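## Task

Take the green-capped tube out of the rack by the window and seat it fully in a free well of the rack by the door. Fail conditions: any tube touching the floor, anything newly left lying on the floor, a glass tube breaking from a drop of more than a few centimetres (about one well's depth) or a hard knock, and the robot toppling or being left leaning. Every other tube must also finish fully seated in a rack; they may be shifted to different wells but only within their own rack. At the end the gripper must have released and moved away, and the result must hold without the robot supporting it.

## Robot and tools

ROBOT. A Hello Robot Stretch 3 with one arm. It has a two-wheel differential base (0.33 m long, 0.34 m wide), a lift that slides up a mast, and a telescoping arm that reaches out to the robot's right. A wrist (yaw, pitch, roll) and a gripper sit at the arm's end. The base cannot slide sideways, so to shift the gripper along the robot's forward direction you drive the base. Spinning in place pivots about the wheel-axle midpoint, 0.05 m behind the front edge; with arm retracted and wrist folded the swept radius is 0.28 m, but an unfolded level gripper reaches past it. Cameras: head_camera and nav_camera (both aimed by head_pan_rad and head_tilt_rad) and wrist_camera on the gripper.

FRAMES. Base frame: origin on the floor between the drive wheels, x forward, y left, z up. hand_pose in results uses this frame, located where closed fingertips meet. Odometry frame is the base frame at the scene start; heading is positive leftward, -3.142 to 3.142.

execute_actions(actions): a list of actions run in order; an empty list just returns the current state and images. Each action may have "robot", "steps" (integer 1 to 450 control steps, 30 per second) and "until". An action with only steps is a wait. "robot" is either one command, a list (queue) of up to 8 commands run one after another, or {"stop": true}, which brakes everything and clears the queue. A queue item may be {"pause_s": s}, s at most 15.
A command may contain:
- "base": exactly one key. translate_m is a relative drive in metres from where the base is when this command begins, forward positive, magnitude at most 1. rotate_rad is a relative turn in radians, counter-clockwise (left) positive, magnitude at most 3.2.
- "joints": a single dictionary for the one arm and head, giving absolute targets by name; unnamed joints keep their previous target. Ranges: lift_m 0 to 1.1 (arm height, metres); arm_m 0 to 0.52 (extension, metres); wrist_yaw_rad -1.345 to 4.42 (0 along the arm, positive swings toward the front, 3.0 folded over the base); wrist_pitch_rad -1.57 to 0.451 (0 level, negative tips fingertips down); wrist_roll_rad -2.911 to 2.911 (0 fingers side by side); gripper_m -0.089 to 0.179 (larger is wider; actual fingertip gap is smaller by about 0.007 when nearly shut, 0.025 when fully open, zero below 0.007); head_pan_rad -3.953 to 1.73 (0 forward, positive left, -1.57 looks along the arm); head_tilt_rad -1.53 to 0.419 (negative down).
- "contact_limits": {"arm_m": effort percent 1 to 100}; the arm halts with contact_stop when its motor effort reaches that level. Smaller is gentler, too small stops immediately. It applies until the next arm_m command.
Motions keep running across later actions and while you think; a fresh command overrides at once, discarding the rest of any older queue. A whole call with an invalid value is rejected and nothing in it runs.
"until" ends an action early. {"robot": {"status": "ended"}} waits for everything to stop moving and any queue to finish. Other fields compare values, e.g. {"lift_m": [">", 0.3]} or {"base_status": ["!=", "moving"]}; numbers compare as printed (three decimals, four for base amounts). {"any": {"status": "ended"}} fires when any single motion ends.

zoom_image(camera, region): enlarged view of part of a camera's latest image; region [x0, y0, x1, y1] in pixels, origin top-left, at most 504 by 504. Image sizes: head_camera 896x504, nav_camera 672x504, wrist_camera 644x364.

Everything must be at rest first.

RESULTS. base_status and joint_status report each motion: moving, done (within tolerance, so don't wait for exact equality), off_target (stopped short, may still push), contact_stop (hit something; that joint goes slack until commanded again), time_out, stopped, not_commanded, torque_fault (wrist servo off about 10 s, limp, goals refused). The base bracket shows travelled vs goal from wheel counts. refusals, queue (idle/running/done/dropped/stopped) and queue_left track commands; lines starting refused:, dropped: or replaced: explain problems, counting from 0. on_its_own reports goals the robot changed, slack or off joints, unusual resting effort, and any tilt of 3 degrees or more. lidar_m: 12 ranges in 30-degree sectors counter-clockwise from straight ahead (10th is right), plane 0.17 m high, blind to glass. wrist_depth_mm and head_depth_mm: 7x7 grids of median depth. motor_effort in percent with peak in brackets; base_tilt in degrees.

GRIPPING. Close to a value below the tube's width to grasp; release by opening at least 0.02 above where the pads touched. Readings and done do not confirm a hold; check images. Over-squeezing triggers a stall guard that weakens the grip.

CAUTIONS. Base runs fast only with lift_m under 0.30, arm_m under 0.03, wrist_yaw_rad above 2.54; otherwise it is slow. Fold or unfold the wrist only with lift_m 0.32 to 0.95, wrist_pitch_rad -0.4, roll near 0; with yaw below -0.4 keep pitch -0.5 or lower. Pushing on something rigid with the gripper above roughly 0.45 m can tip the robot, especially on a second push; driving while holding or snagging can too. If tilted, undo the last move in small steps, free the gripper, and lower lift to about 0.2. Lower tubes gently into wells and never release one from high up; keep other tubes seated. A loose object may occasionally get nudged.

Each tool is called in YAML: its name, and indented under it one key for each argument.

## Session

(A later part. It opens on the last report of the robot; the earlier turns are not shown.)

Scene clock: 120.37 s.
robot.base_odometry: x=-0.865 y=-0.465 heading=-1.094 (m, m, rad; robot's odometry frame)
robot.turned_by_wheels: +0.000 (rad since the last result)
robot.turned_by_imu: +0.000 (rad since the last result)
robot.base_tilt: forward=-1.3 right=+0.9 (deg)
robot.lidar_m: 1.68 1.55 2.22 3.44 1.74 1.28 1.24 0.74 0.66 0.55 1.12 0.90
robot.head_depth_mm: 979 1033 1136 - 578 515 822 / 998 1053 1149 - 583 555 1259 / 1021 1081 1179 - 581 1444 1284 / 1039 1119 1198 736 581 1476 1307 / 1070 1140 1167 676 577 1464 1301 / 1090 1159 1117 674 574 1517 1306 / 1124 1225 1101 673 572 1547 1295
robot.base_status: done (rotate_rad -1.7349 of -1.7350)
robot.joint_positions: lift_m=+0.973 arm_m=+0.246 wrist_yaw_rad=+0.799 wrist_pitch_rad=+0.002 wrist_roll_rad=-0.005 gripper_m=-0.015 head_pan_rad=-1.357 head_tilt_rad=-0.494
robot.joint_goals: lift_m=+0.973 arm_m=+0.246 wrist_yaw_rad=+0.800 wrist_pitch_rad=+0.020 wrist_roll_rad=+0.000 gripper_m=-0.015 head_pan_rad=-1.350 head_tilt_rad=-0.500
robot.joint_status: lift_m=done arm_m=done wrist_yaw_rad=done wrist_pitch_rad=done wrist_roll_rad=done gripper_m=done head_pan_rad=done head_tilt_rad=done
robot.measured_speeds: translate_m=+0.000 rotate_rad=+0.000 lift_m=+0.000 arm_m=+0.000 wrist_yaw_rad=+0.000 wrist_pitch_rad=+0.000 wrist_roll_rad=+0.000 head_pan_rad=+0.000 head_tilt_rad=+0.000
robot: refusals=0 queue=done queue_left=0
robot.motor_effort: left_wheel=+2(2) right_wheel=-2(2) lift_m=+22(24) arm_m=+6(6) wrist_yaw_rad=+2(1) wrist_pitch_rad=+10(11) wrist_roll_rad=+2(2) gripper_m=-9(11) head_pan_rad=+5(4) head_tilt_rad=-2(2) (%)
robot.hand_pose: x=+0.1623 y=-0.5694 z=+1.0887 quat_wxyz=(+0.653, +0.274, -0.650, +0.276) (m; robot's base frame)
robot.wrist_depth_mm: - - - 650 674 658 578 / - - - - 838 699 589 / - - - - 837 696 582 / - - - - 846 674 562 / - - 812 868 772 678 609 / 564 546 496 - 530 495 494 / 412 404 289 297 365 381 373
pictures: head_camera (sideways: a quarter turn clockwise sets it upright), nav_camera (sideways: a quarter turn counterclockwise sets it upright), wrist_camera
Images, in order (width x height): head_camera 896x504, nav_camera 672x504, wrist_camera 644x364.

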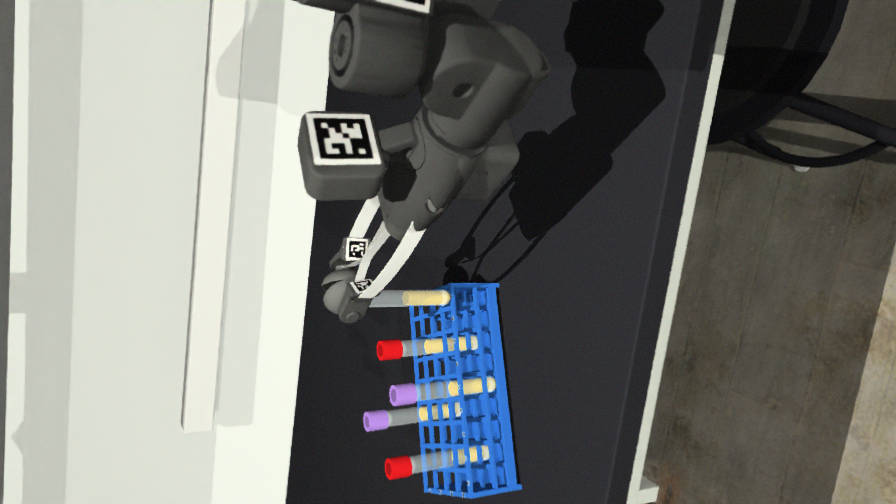

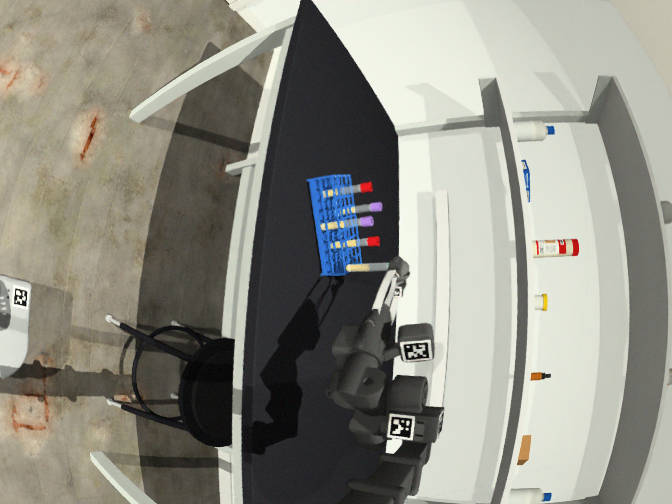

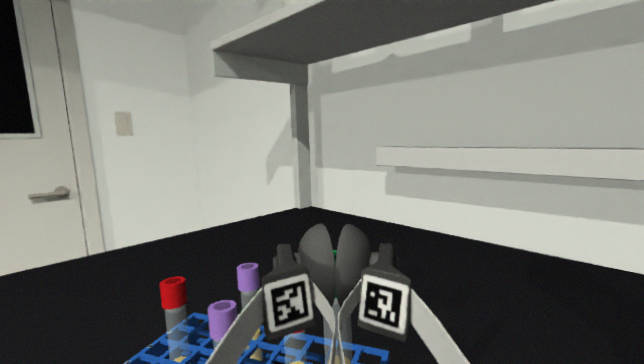

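execute_actions:
  actions:
    - {"robot":[{"joints":{"lift_m":0.978}},{"joints":{"arm_m":0.252}},{"joints":{"lift_m":0.970}}],"steps":150,"until":{"robot":{"status":"ended"}}}

zoom_image:
  camera: "head_camera"
  region: [410,270,480,330]

Scene clock: 126.80 s.
robot.base_odometry: x=-0.865 y=-0.465 heading=-1.094 (m, m, rad; robot's odometry frame)
robot.turned_by_wheels: +0.000 (rad since the last result)
robot.turned_by_imu: -0.001 (rad since the last result)
robot.base_tilt: forward=-1.3 right=+0.9 (deg)
robot.lidar_m: 1.68 1.55 2.22 3.45 1.74 1.28 1.24 0.74 0.66 0.55 1.12 0.90
robot.head_depth_mm: 974 1035 1130 - 587 514 817 / 1004 1056 1151 - 583 558 1252 / 1017 1078 1179 - 582 1446 1283 / 1041 1112 1187 750 580 1474 1309 / 1066 1136 1132 672 577 1473 1297 / 1097 1162 1115 677 573 1504 1297 / 1111 1220 1099 672 573 1545 1296
robot.base_status: done (rotate_rad -1.7349 of -1.7350)
robot.joint_positions: lift_m=+0.970 arm_m=+0.252 wrist_yaw_rad=+0.799 wrist_pitch_rad=+0.004 wrist_roll_rad=-0.005 gripper_m=-0.015 head_pan_rad=-1.357 head_tilt_rad=-0.494
robot.joint_goals: lift_m=+0.970 arm_m=+0.252 wrist_yaw_rad=+0.800 wrist_pitch_rad=+0.020 wrist_roll_rad=+0.000 gripper_m=-0.015 head_pan_rad=-1.350 head_tilt_rad=-0.500
robot.joint_status: lift_m=done arm_m=done wrist_yaw_rad=done wrist_pitch_rad=done wrist_roll_rad=done gripper_m=done head_pan_rad=done head_tilt_rad=done
robot.measured_speeds: translate_m=+0.000 rotate_rad=+0.000 lift_m=+0.000 arm_m=+0.000 wrist_yaw_rad=+0.000 wrist_pitch_rad=+0.000 wrist_roll_rad=+0.000 head_pan_rad=+0.000 head_tilt_rad=+0.000
robot: refusals=0 queue=done queue_left=0
robot.motor_effort: left_wheel=+2(2) right_wheel=-2(2) lift_m=+22(47) arm_m=+6(10) wrist_yaw_rad=+1(1) wrist_pitch_rad=+8(10) wrist_roll_rad=+2(2) gripper_m=-10(10) head_pan_rad=+5(5) head_tilt_rad=-1(3) (%)
robot.hand_pose: x=+0.1623 y=-0.5754 z=+1.0862 quat_wxyz=(+0.653, +0.273, -0.650, +0.277) (m; robot's base frame)
robot.wrist_depth_mm: - - - 669 695 643 575 / - - - - 863 688 580 / - - - - 850 660 568 / - - - - 865 682 576 / - - 838 902 786 695 604 / 545 543 531 - 515 496 493 / 406 396 287 306 362 374 371
pictures: head_camera (sideways: a quarter turn clockwise sets it upright), nav_camera (sideways: a quarter turn counterclockwise sets it upright), wrist_camera
Images, in order (width x height): head_camera 896x504, nav_camera 672x504, wrist_camera 644x364.

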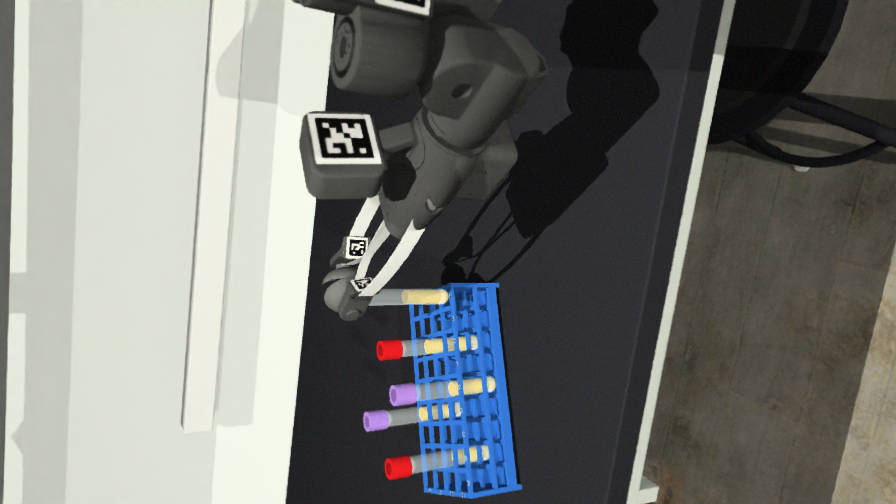

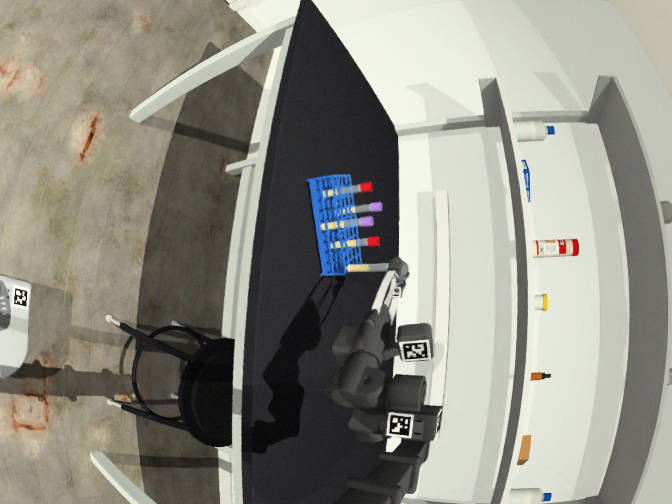

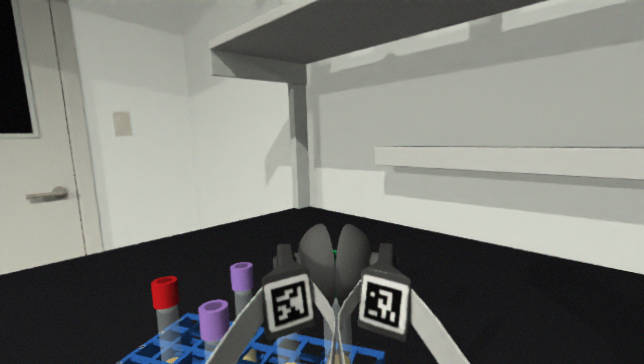

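Region (410, 270, 480, 330) of head_camera's 896x504 image, scaled by 7.200, with more detail than that image has; it fills the top 432 rows of this view, and the rest is white.

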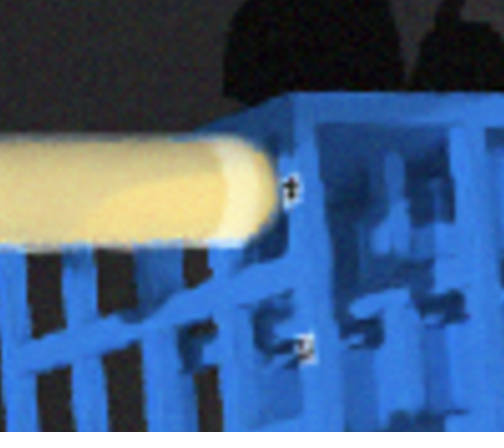

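execute_actions:
  actions:
    - {"robot":{"joints":{"lift_m":0.967}},"steps":90,"until":{"robot":{"status":"ended"}}}

zoom_image:
  camera: "head_camera"
  region: [410,270,480,330]

Scene clock: 133.80 s.
robot.base_odometry: x=-0.865 y=-0.465 heading=-1.094 (m, m, rad; robot's odometry frame)
robot.turned_by_wheels: +0.000 (rad since the last result)
robot.turned_by_imu: +0.000 (rad since the last result)
robot.base_tilt: forward=-1.3 right=+0.9 (deg)
robot.lidar_m: 1.68 1.55 2.22 3.45 1.73 1.28 1.24 0.74 0.66 0.55 1.12 0.90
robot.head_depth_mm: 981 1035 1135 - 587 514 819 / 997 1062 1150 - 584 555 1257 / 1023 1078 1180 - 582 1438 1282 / 1044 1109 1181 736 580 1478 1307 / 1066 1137 1169 672 578 1478 1302 / 1099 1158 1110 674 573 1518 1304 / 1121 1216 1105 671 572 1546 1294
robot.base_status: done (rotate_rad -1.7349 of -1.7350)
robot.joint_positions: lift_m=+0.967 arm_m=+0.252 wrist_yaw_rad=+0.799 wrist_pitch_rad=+0.004 wrist_roll_rad=-0.005 gripper_m=-0.015 head_pan_rad=-1.357 head_tilt_rad=-0.494
robot.joint_goals: lift_m=+0.967 arm_m=+0.252 wrist_yaw_rad=+0.800 wrist_pitch_rad=+0.020 wrist_roll_rad=+0.000 gripper_m=-0.015 head_pan_rad=-1.350 head_tilt_rad=-0.500
robot.joint_status: lift_m=done arm_m=done wrist_yaw_rad=done wrist_pitch_rad=done wrist_roll_rad=done gripper_m=done head_pan_rad=done head_tilt_rad=done
robot.measured_speeds: translate_m=+0.000 rotate_rad=+0.000 lift_m=+0.000 arm_m=+0.000 wrist_yaw_rad=+0.000 wrist_pitch_rad=+0.000 wrist_roll_rad=+0.000 head_pan_rad=+0.000 head_tilt_rad=+0.000
robot: refusals=0 queue=done queue_left=0
robot.motor_effort: left_wheel=+2(2) right_wheel=-3(2) lift_m=+22(20) arm_m=+6(6) wrist_yaw_rad=+1(1) wrist_pitch_rad=+9(9) wrist_roll_rad=+2(2) gripper_m=-10(10) head_pan_rad=+4(4) head_tilt_rad=-2(1) (%)
robot.hand_pose: x=+0.1623 y=-0.5754 z=+1.0831 quat_wxyz=(+0.653, +0.273, -0.650, +0.277) (m; robot's base frame)
robot.wrist_depth_mm: - - - 679 683 649 568 / - - - 1000 847 679 583 / - - - - 863 678 585 / - - - - 844 678 575 / - - 808 872 764 668 612 / 542 539 505 - 517 486 487 / 394 372 290 342 358 368 366
pictures: head_camera (sideways: a quarter turn clockwise sets it upright), nav_camera (sideways: a quarter turn counterclockwise sets it upright), wrist_camera
Images, in order (width x height): head_camera 896x504, nav_camera 672x504, wrist_camera 644x364.

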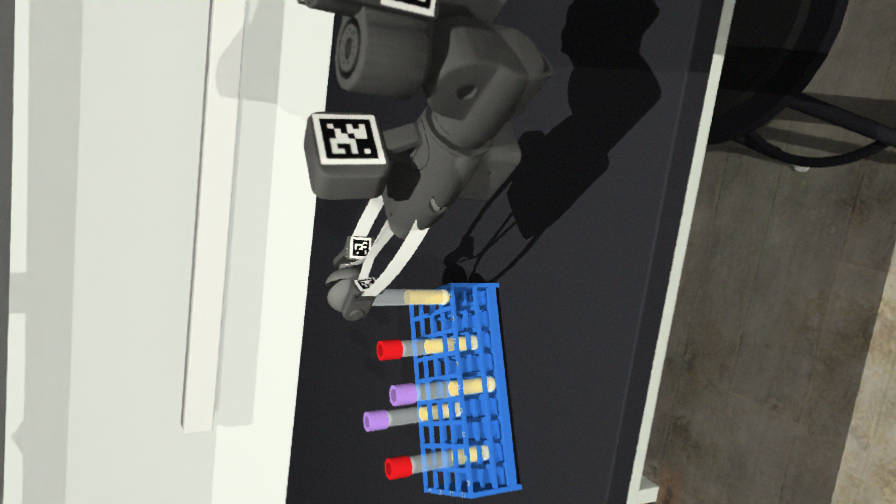

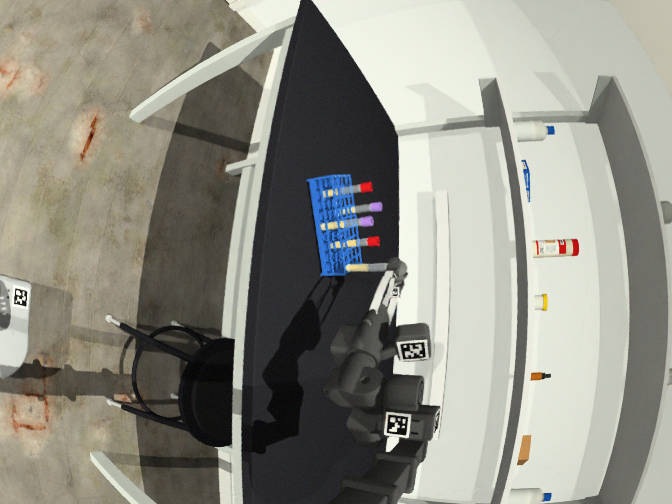

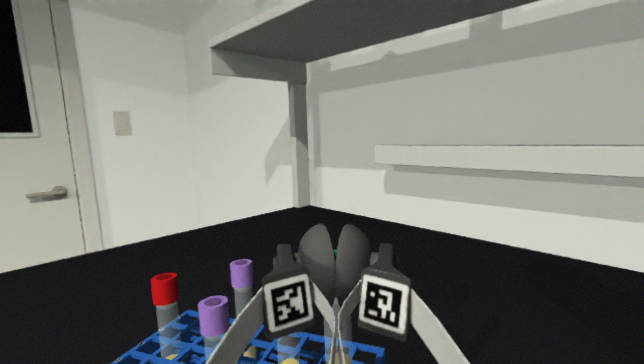

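Region (410, 270, 480, 330) of head_camera's 896x504 image, scaled by 7.200, with more detail than that image has; it fills the top 432 rows of this view, and the rest is white.

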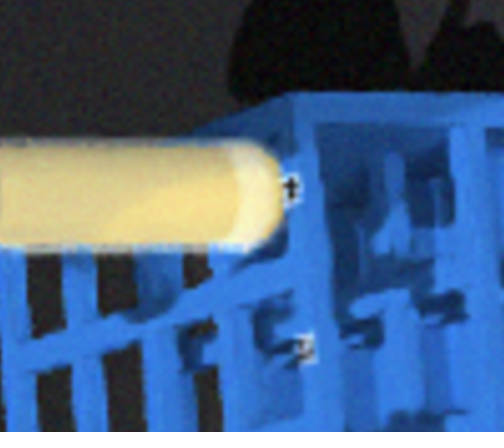

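execute_actions:
  actions:
    - {"robot":{"joints":{"lift_m":0.958}},"steps":90,"until":{"robot":{"status":"ended"}}}

zoom_image:
  camera: "head_camera"
  region: [410,270,480,330]

Scene clock: 135.33 s.
robot.base_odometry: x=-0.865 y=-0.465 heading=-1.094 (m, m, rad; robot's odometry frame)
robot.turned_by_wheels: +0.000 (rad since the last result)
robot.turned_by_imu: +0.000 (rad since the last result)
robot.base_tilt: forward=-1.3 right=+0.9 (deg)
robot.lidar_m: 1.68 1.55 2.22 3.44 1.74 1.28 1.23 0.74 0.66 0.56 1.12 0.90
robot.head_depth_mm: 980 1039 1121 - 568 515 814 / 995 1056 1150 - 565 556 1258 / 1016 1080 1166 - 580 1440 1287 / 1042 1120 1186 734 579 1466 1314 / 1064 1140 1164 674 577 1480 1302 / 1092 1166 1111 677 574 1508 1300 / 1121 1221 1106 673 572 1539 1297
robot.base_status: done (rotate_rad -1.7349 of -1.7350)
robot.joint_positions: lift_m=+0.958 arm_m=+0.252 wrist_yaw_rad=+0.799 wrist_pitch_rad=+0.003 wrist_roll_rad=-0.005 gripper_m=-0.015 head_pan_rad=-1.357 head_tilt_rad=-0.494
robot.joint_goals: lift_m=+0.958 arm_m=+0.252 wrist_yaw_rad=+0.800 wrist_pitch_rad=+0.020 wrist_roll_rad=+0.000 gripper_m=-0.015 head_pan_rad=-1.350 head_tilt_rad=-0.500
robot.joint_status: lift_m=done arm_m=done wrist_yaw_rad=done wrist_pitch_rad=done wrist_roll_rad=done gripper_m=done head_pan_rad=done head_tilt_rad=done
robot.measured_speeds: translate_m=+0.000 rotate_rad=+0.000 lift_m=+0.000 arm_m=+0.000 wrist_yaw_rad=+0.000 wrist_pitch_rad=+0.000 wrist_roll_rad=+0.000 head_pan_rad=+0.000 head_tilt_rad=+0.000
robot: refusals=0 queue=done queue_left=0
robot.motor_effort: left_wheel=+2(2) right_wheel=-2(2) lift_m=+22(21) arm_m=+6(6) wrist_yaw_rad=+1(2) wrist_pitch_rad=+9(9) wrist_roll_rad=+2(2) gripper_m=-10(11) head_pan_rad=+5(4) head_tilt_rad=-2(3) (%)
robot.hand_pose: x=+0.1623 y=-0.5754 z=+1.0739 quat_wxyz=(+0.653, +0.273, -0.650, +0.277) (m; robot's base frame)
robot.wrist_depth_mm: - - - 712 728 647 571 / - - - - 878 690 583 / - - - - 799 661 560 / - - - - 848 689 574 / - - 756 855 731 682 619 / 515 480 476 - 486 480 460 / 385 308 277 283 340 353 347
pictures: head_camera (sideways: a quarter turn clockwise sets it upright), nav_camera (sideways: a quarter turn counterclockwise sets it upright), wrist_camera
Images, in order (width x height): head_camera 896x504, nav_camera 672x504, wrist_camera 644x364.

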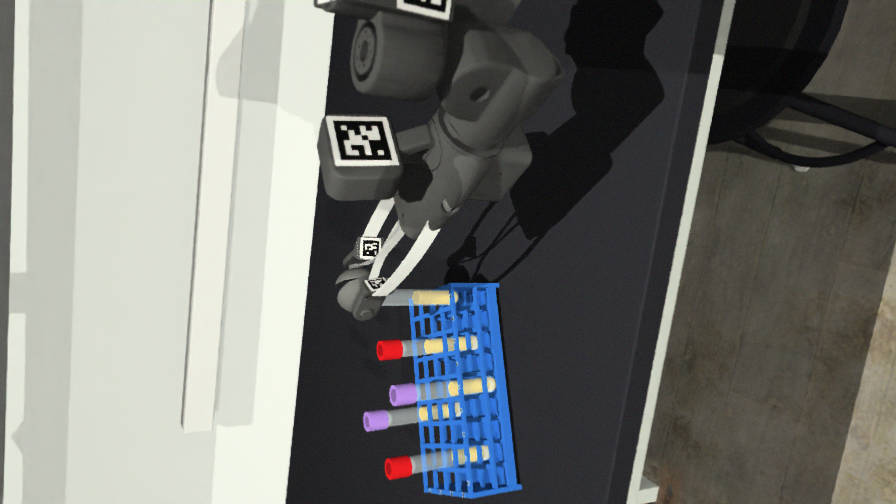

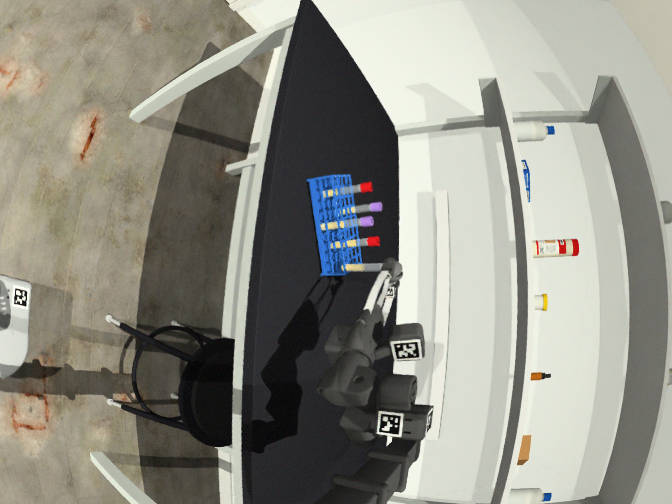

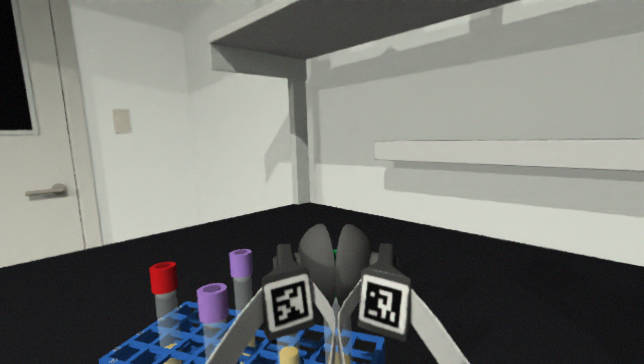

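Region (410, 270, 480, 330) of head_camera's 896x504 image, scaled by 7.200, with more detail than that image has; it fills the top 432 rows of this view, and the rest is white.

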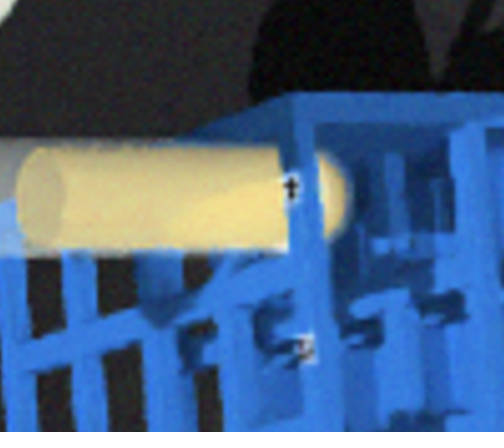

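execute_actions:
  actions:
    - {"robot":{"joints":{"lift_m":0.940}},"steps":90,"until":{"robot":{"status":"ended"}}}

zoom_image:
  camera: "head_camera"
  region: [390,260,510,400]

Scene clock: 137.10 s.
robot.base_odometry: x=-0.865 y=-0.465 heading=-1.094 (m, m, rad; robot's odometry frame)
robot.turned_by_wheels: +0.000 (rad since the last result)
robot.turned_by_imu: +0.000 (rad since the last result)
robot.base_tilt: forward=-1.2 right=+1.0 (deg)
robot.lidar_m: 1.68 1.55 2.22 3.44 1.74 1.28 1.24 0.74 0.66 0.56 1.12 0.90
robot.head_depth_mm: 977 1031 1119 - 569 515 819 / 995 1057 1146 - 554 555 1259 / 1020 1077 1166 - 561 1445 1286 / 1045 1120 1141 733 581 1474 1316 / 1062 1135 1126 671 576 1477 1311 / 1085 1164 1113 674 574 1516 1296 / 1119 1224 1103 670 574 1546 1295
robot.base_status: done (rotate_rad -1.7349 of -1.7350)
robot.joint_positions: lift_m=+0.940 arm_m=+0.252 wrist_yaw_rad=+0.799 wrist_pitch_rad=+0.003 wrist_roll_rad=-0.005 gripper_m=-0.015 head_pan_rad=-1.357 head_tilt_rad=-0.494
robot.joint_goals: lift_m=+0.940 arm_m=+0.252 wrist_yaw_rad=+0.800 wrist_pitch_rad=+0.020 wrist_roll_rad=+0.000 gripper_m=-0.015 head_pan_rad=-1.350 head_tilt_rad=-0.500
robot.joint_status: lift_m=done arm_m=done wrist_yaw_rad=done wrist_pitch_rad=done wrist_roll_rad=done gripper_m=done head_pan_rad=done head_tilt_rad=done
robot.measured_speeds: translate_m=+0.000 rotate_rad=+0.000 lift_m=+0.000 arm_m=+0.000 wrist_yaw_rad=+0.000 wrist_pitch_rad=+0.000 wrist_roll_rad=+0.000 head_pan_rad=+0.000 head_tilt_rad=+0.000
robot: refusals=0 queue=done queue_left=0
robot.motor_effort: left_wheel=+2(2) right_wheel=-3(2) lift_m=+22(21) arm_m=+6(6) wrist_yaw_rad=+2(2) wrist_pitch_rad=+9(9) wrist_roll_rad=+2(2) gripper_m=-11(11) head_pan_rad=+5(4) head_tilt_rad=-3(2) (%)
robot.hand_pose: x=+0.1623 y=-0.5754 z=+1.0559 quat_wxyz=(+0.653, +0.274, -0.650, +0.276) (m; robot's base frame)
robot.wrist_depth_mm: - - 858 783 766 669 570 / - - - - 845 688 584 / - - - - 817 657 543 / - - - - 892 724 594 / - 716 683 756 689 645 594 / 475 461 311 - 456 432 422 / 353 264 259 231 314 323 322
pictures: head_camera (sideways: a quarter turn clockwise sets it upright), nav_camera (sideways: a quarter turn counterclockwise sets it upright), wrist_camera
Images, in order (width x height): head_camera 896x504, nav_camera 672x504, wrist_camera 644x364.

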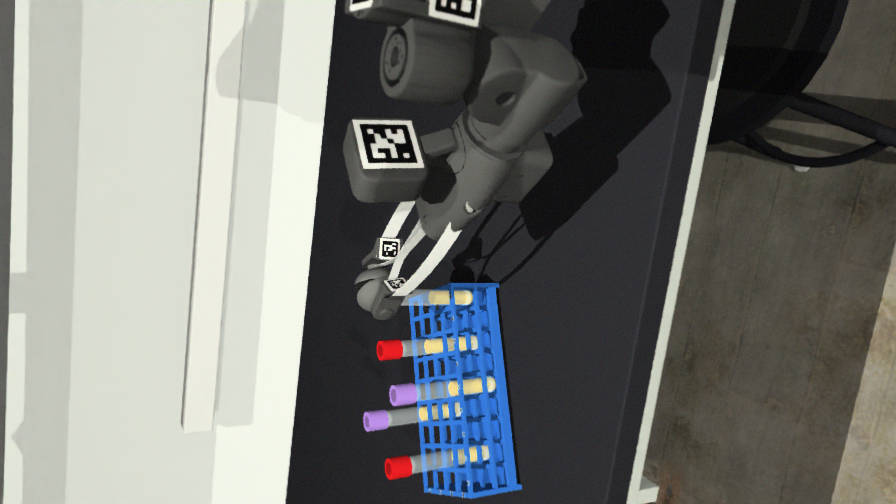

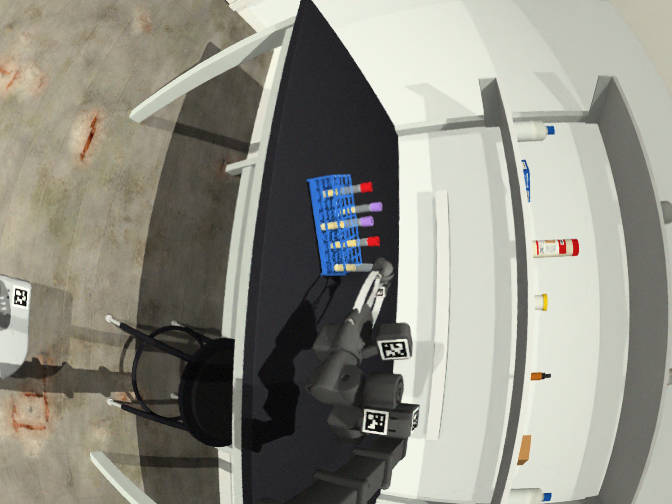

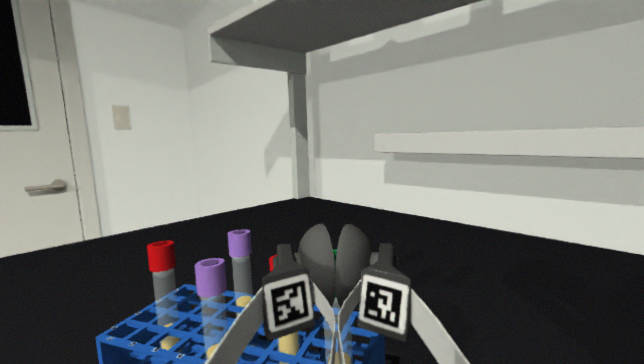

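Region (390, 260, 510, 400) of head_camera's 896x504 image, scaled by 3.600, with more detail than that image has; it fills the left 432 columns of this view, and the rest is white.

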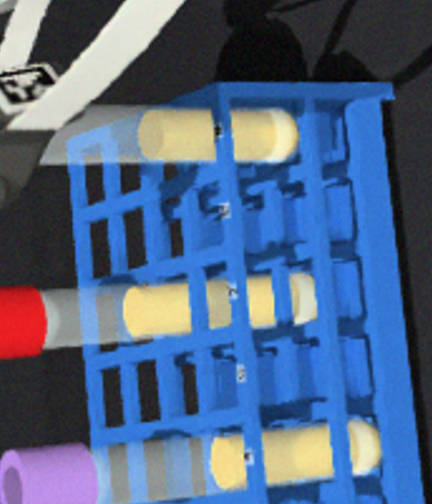

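execute_actions:
  actions:
    - {"robot":{"joints":{"lift_m":0.924}},"steps":90,"until":{"robot":{"status":"ended"}}}

zoom_image:
  camera: "head_camera"
  region: [360,260,510,400]

Scene clock: 139.30 s.
robot.base_odometry: x=-0.865 y=-0.465 heading=-1.094 (m, m, rad; robot's odometry frame)
robot.turned_by_wheels: +0.000 (rad since the last result)
robot.turned_by_imu: +0.000 (rad since the last result)
robot.base_tilt: forward=-1.2 right=+0.9 (deg)
robot.lidar_m: 1.69 1.55 2.22 3.45 1.74 1.28 1.24 0.74 0.65 0.55 1.12 0.90
robot.head_depth_mm: 982 1038 1113 - 549 516 814 / 1001 1062 1148 812 547 556 1231 / 1023 1083 1154 - 562 1442 1271 / 1046 1117 1138 733 580 1486 1309 / 1070 1128 1132 673 576 1476 1309 / 1090 1160 1117 676 574 1504 1298 / 1116 1220 1097 673 573 1538 1292
robot.base_status: done (rotate_rad -1.7349 of -1.7350)
robot.joint_positions: lift_m=+0.924 arm_m=+0.252 wrist_yaw_rad=+0.799 wrist_pitch_rad=+0.004 wrist_roll_rad=-0.005 gripper_m=-0.015 head_pan_rad=-1.357 head_tilt_rad=-0.494
robot.joint_goals: lift_m=+0.924 arm_m=+0.252 wrist_yaw_rad=+0.800 wrist_pitch_rad=+0.020 wrist_roll_rad=+0.000 gripper_m=-0.015 head_pan_rad=-1.350 head_tilt_rad=-0.500
robot.joint_status: lift_m=done arm_m=done wrist_yaw_rad=done wrist_pitch_rad=done wrist_roll_rad=done gripper_m=done head_pan_rad=done head_tilt_rad=done
robot.measured_speeds: translate_m=+0.000 rotate_rad=+0.000 lift_m=+0.000 arm_m=+0.000 wrist_yaw_rad=+0.000 wrist_pitch_rad=+0.000 wrist_roll_rad=+0.000 head_pan_rad=+0.000 head_tilt_rad=+0.000
robot: refusals=0 queue=done queue_left=0
robot.motor_effort: left_wheel=+2(2) right_wheel=-2(3) lift_m=+22(23) arm_m=+6(6) wrist_yaw_rad=+2(1) wrist_pitch_rad=+9(9) wrist_roll_rad=+2(2) gripper_m=-10(10) head_pan_rad=+5(5) head_tilt_rad=-2(2) (%)
robot.hand_pose: x=+0.1623 y=-0.5754 z=+1.0401 quat_wxyz=(+0.653, +0.273, -0.650, +0.277) (m; robot's base frame)
robot.wrist_depth_mm: - - 866 821 776 674 581 / - - - - 832 685 588 / - - - - 804 664 534 / - - - - 870 705 590 / - 656 586 707 611 582 577 / 445 428 296 - 411 399 389 / 326 249 240 216 285 299 298
pictures: head_camera (sideways: a quarter turn clockwise sets it upright), nav_camera (sideways: a quarter turn counterclockwise sets it upright), wrist_camera
Images, in order (width x height): head_camera 896x504, nav_camera 672x504, wrist_camera 644x364.

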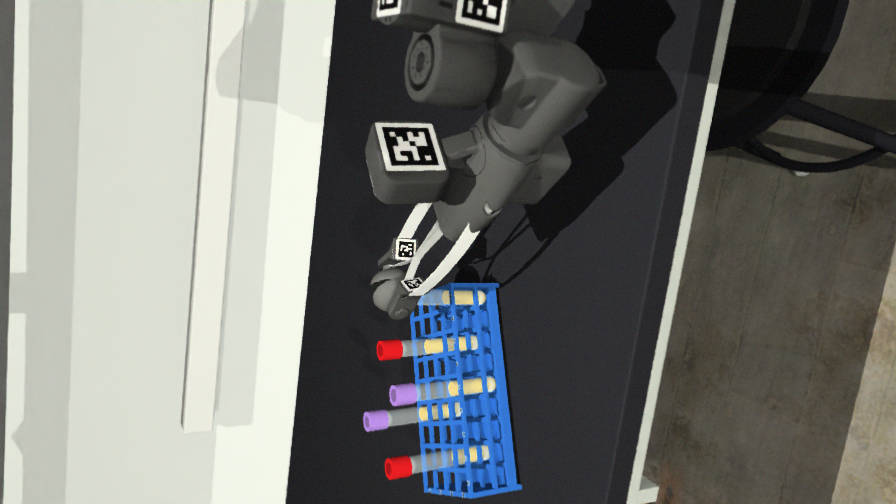

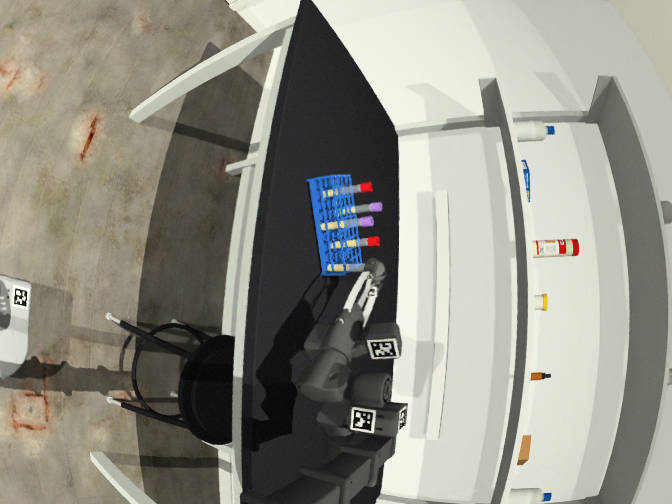

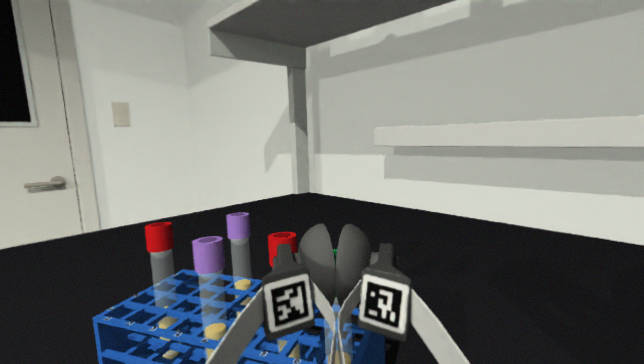

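Region (360, 260, 510, 400) of head_camera's 896x504 image, scaled by 3.360, with more detail than that image has; it fills the top 470 rows of this view, and the rest is white.

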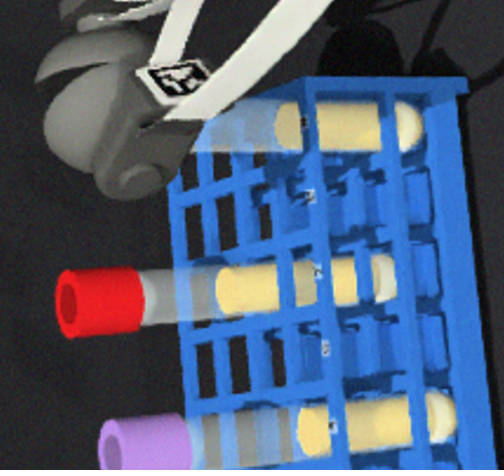

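execute_actions:
  actions:
    - {"robot":[{"joints":{"lift_m":0.922}},{"joints":{"gripper_m":0.032}},{"pause_s":0.2},{"joints":{"lift_m":0.985}},{"joints":{"arm_m":0.05}}],"steps":300,"until":{"robot":{"status":"ended"}}}

zoom_image:
  camera: "head_camera"
  region: [350,260,530,504]

Scene clock: 146.20 s.
robot.base_odometry: x=-0.865 y=-0.465 heading=-1.094 (m, m, rad; robot's odometry frame)
robot.turned_by_wheels: +0.000 (rad since the last result)
robot.turned_by_imu: -0.001 (rad since the last result)
robot.base_tilt: forward=-1.2 right=+0.8 (deg)
robot.lidar_m: 1.69 1.55 2.22 3.44 1.74 1.28 1.24 0.74 0.66 0.55 1.12 0.90
robot.head_depth_mm: 979 1038 1116 783 - - - / 995 1061 1134 780 606 - 1225 / 1017 1085 1147 852 - - 1286 / 1045 1116 1134 845 - 1480 1305 / 1070 1131 1121 672 557 1472 1309 / 1092 1162 1118 681 573 1509 1302 / 1114 1220 1107 676 574 1539 1300
robot.base_status: done (rotate_rad -1.7349 of -1.7350)
robot.joint_positions: lift_m=+0.985 arm_m=+0.050 wrist_yaw_rad=+0.800 wrist_pitch_rad=+0.002 wrist_roll_rad=-0.005 gripper_m=+0.032 head_pan_rad=-1.357 head_tilt_rad=-0.494
robot.joint_goals: lift_m=+0.985 arm_m=+0.050 wrist_yaw_rad=+0.800 wrist_pitch_rad=+0.020 wrist_roll_rad=+0.000 gripper_m=+0.032 head_pan_rad=-1.350 head_tilt_rad=-0.500
robot.joint_status: lift_m=done arm_m=done wrist_yaw_rad=done wrist_pitch_rad=done wrist_roll_rad=done gripper_m=done head_pan_rad=done head_tilt_rad=done
robot.measured_speeds: translate_m=+0.000 rotate_rad=+0.000 lift_m=+0.000 arm_m=+0.000 wrist_yaw_rad=+0.000 wrist_pitch_rad=+0.000 wrist_roll_rad=+0.000 head_pan_rad=+0.000 head_tilt_rad=+0.000
robot: refusals=0 queue=done queue_left=0
robot.motor_effort: left_wheel=+2(2) right_wheel=-2(3) lift_m=+50(52) arm_m=-4(7) wrist_yaw_rad=+0(1) wrist_pitch_rad=+9(9) wrist_roll_rad=+2(2) gripper_m=+0(77) head_pan_rad=+4(4) head_tilt_rad=-2(2) (%)
robot.hand_pose: x=+0.1624 y=-0.3740 z=+1.0998 quat_wxyz=(+0.653, +0.274, -0.650, +0.276) (m; robot's base frame)
robot.wrist_depth_mm: - - - - 779 672 690 / - - - - - 895 724 / - - - - - 858 730 / - - - - - 876 729 / - - 877 853 909 788 745 / - 648 565 435 575 491 525 / - 744 391 393 373 382 391
pictures: head_camera (sideways: a quarter turn clockwise sets it upright), nav_camera (sideways: a quarter turn counterclockwise sets it upright), wrist_camera
Images, in order (width x height): head_camera 896x504, nav_camera 672x504, wrist_camera 644x364.

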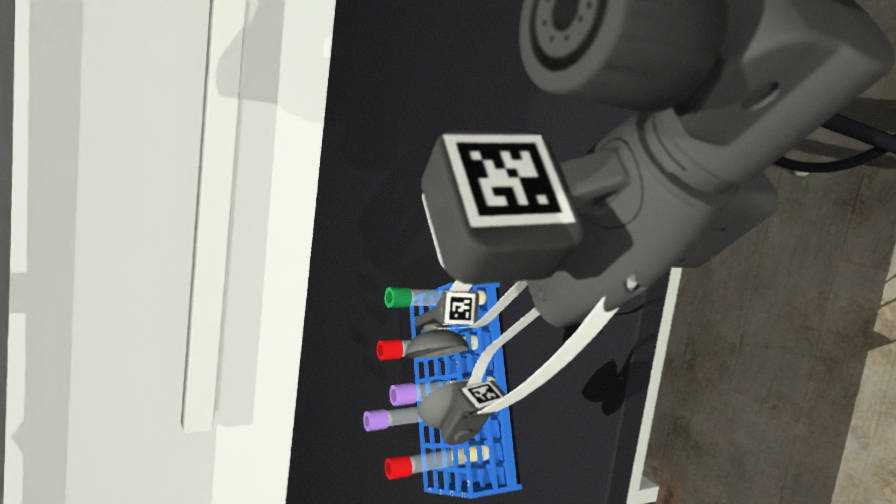

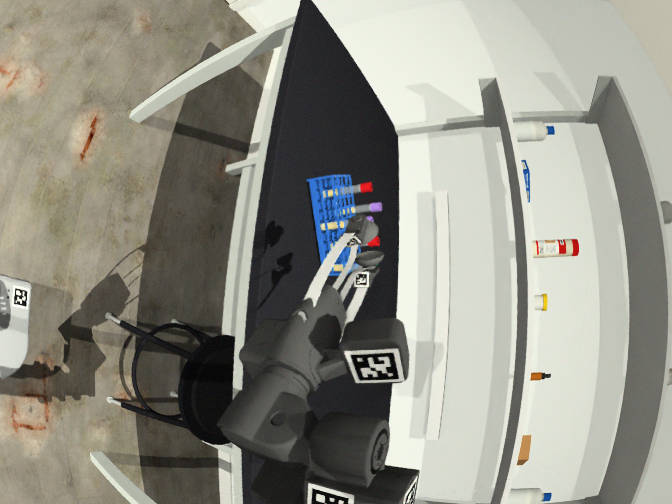

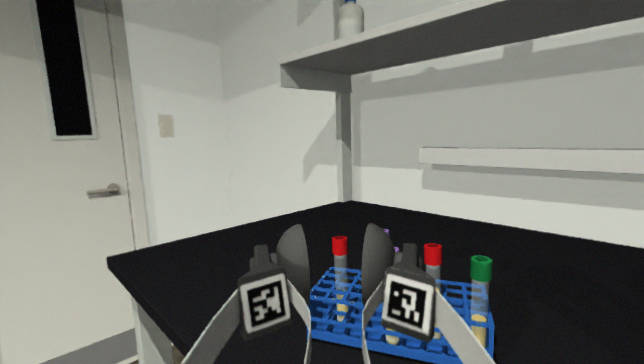

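Region (350, 260, 530, 504) of head_camera's 896x504 image, scaled by 2.066, with more detail than that image has; it fills the left 372 columns of this view, and the rest is white.

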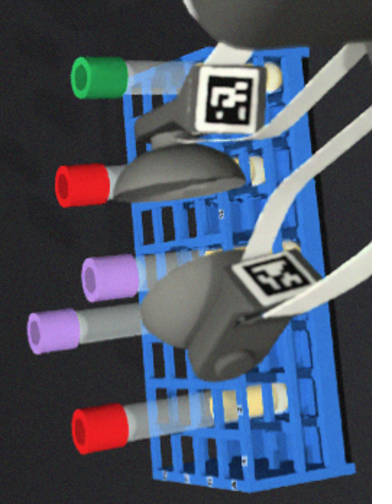

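finished_scene:
  scene: 2

The scene is finished: the task was done.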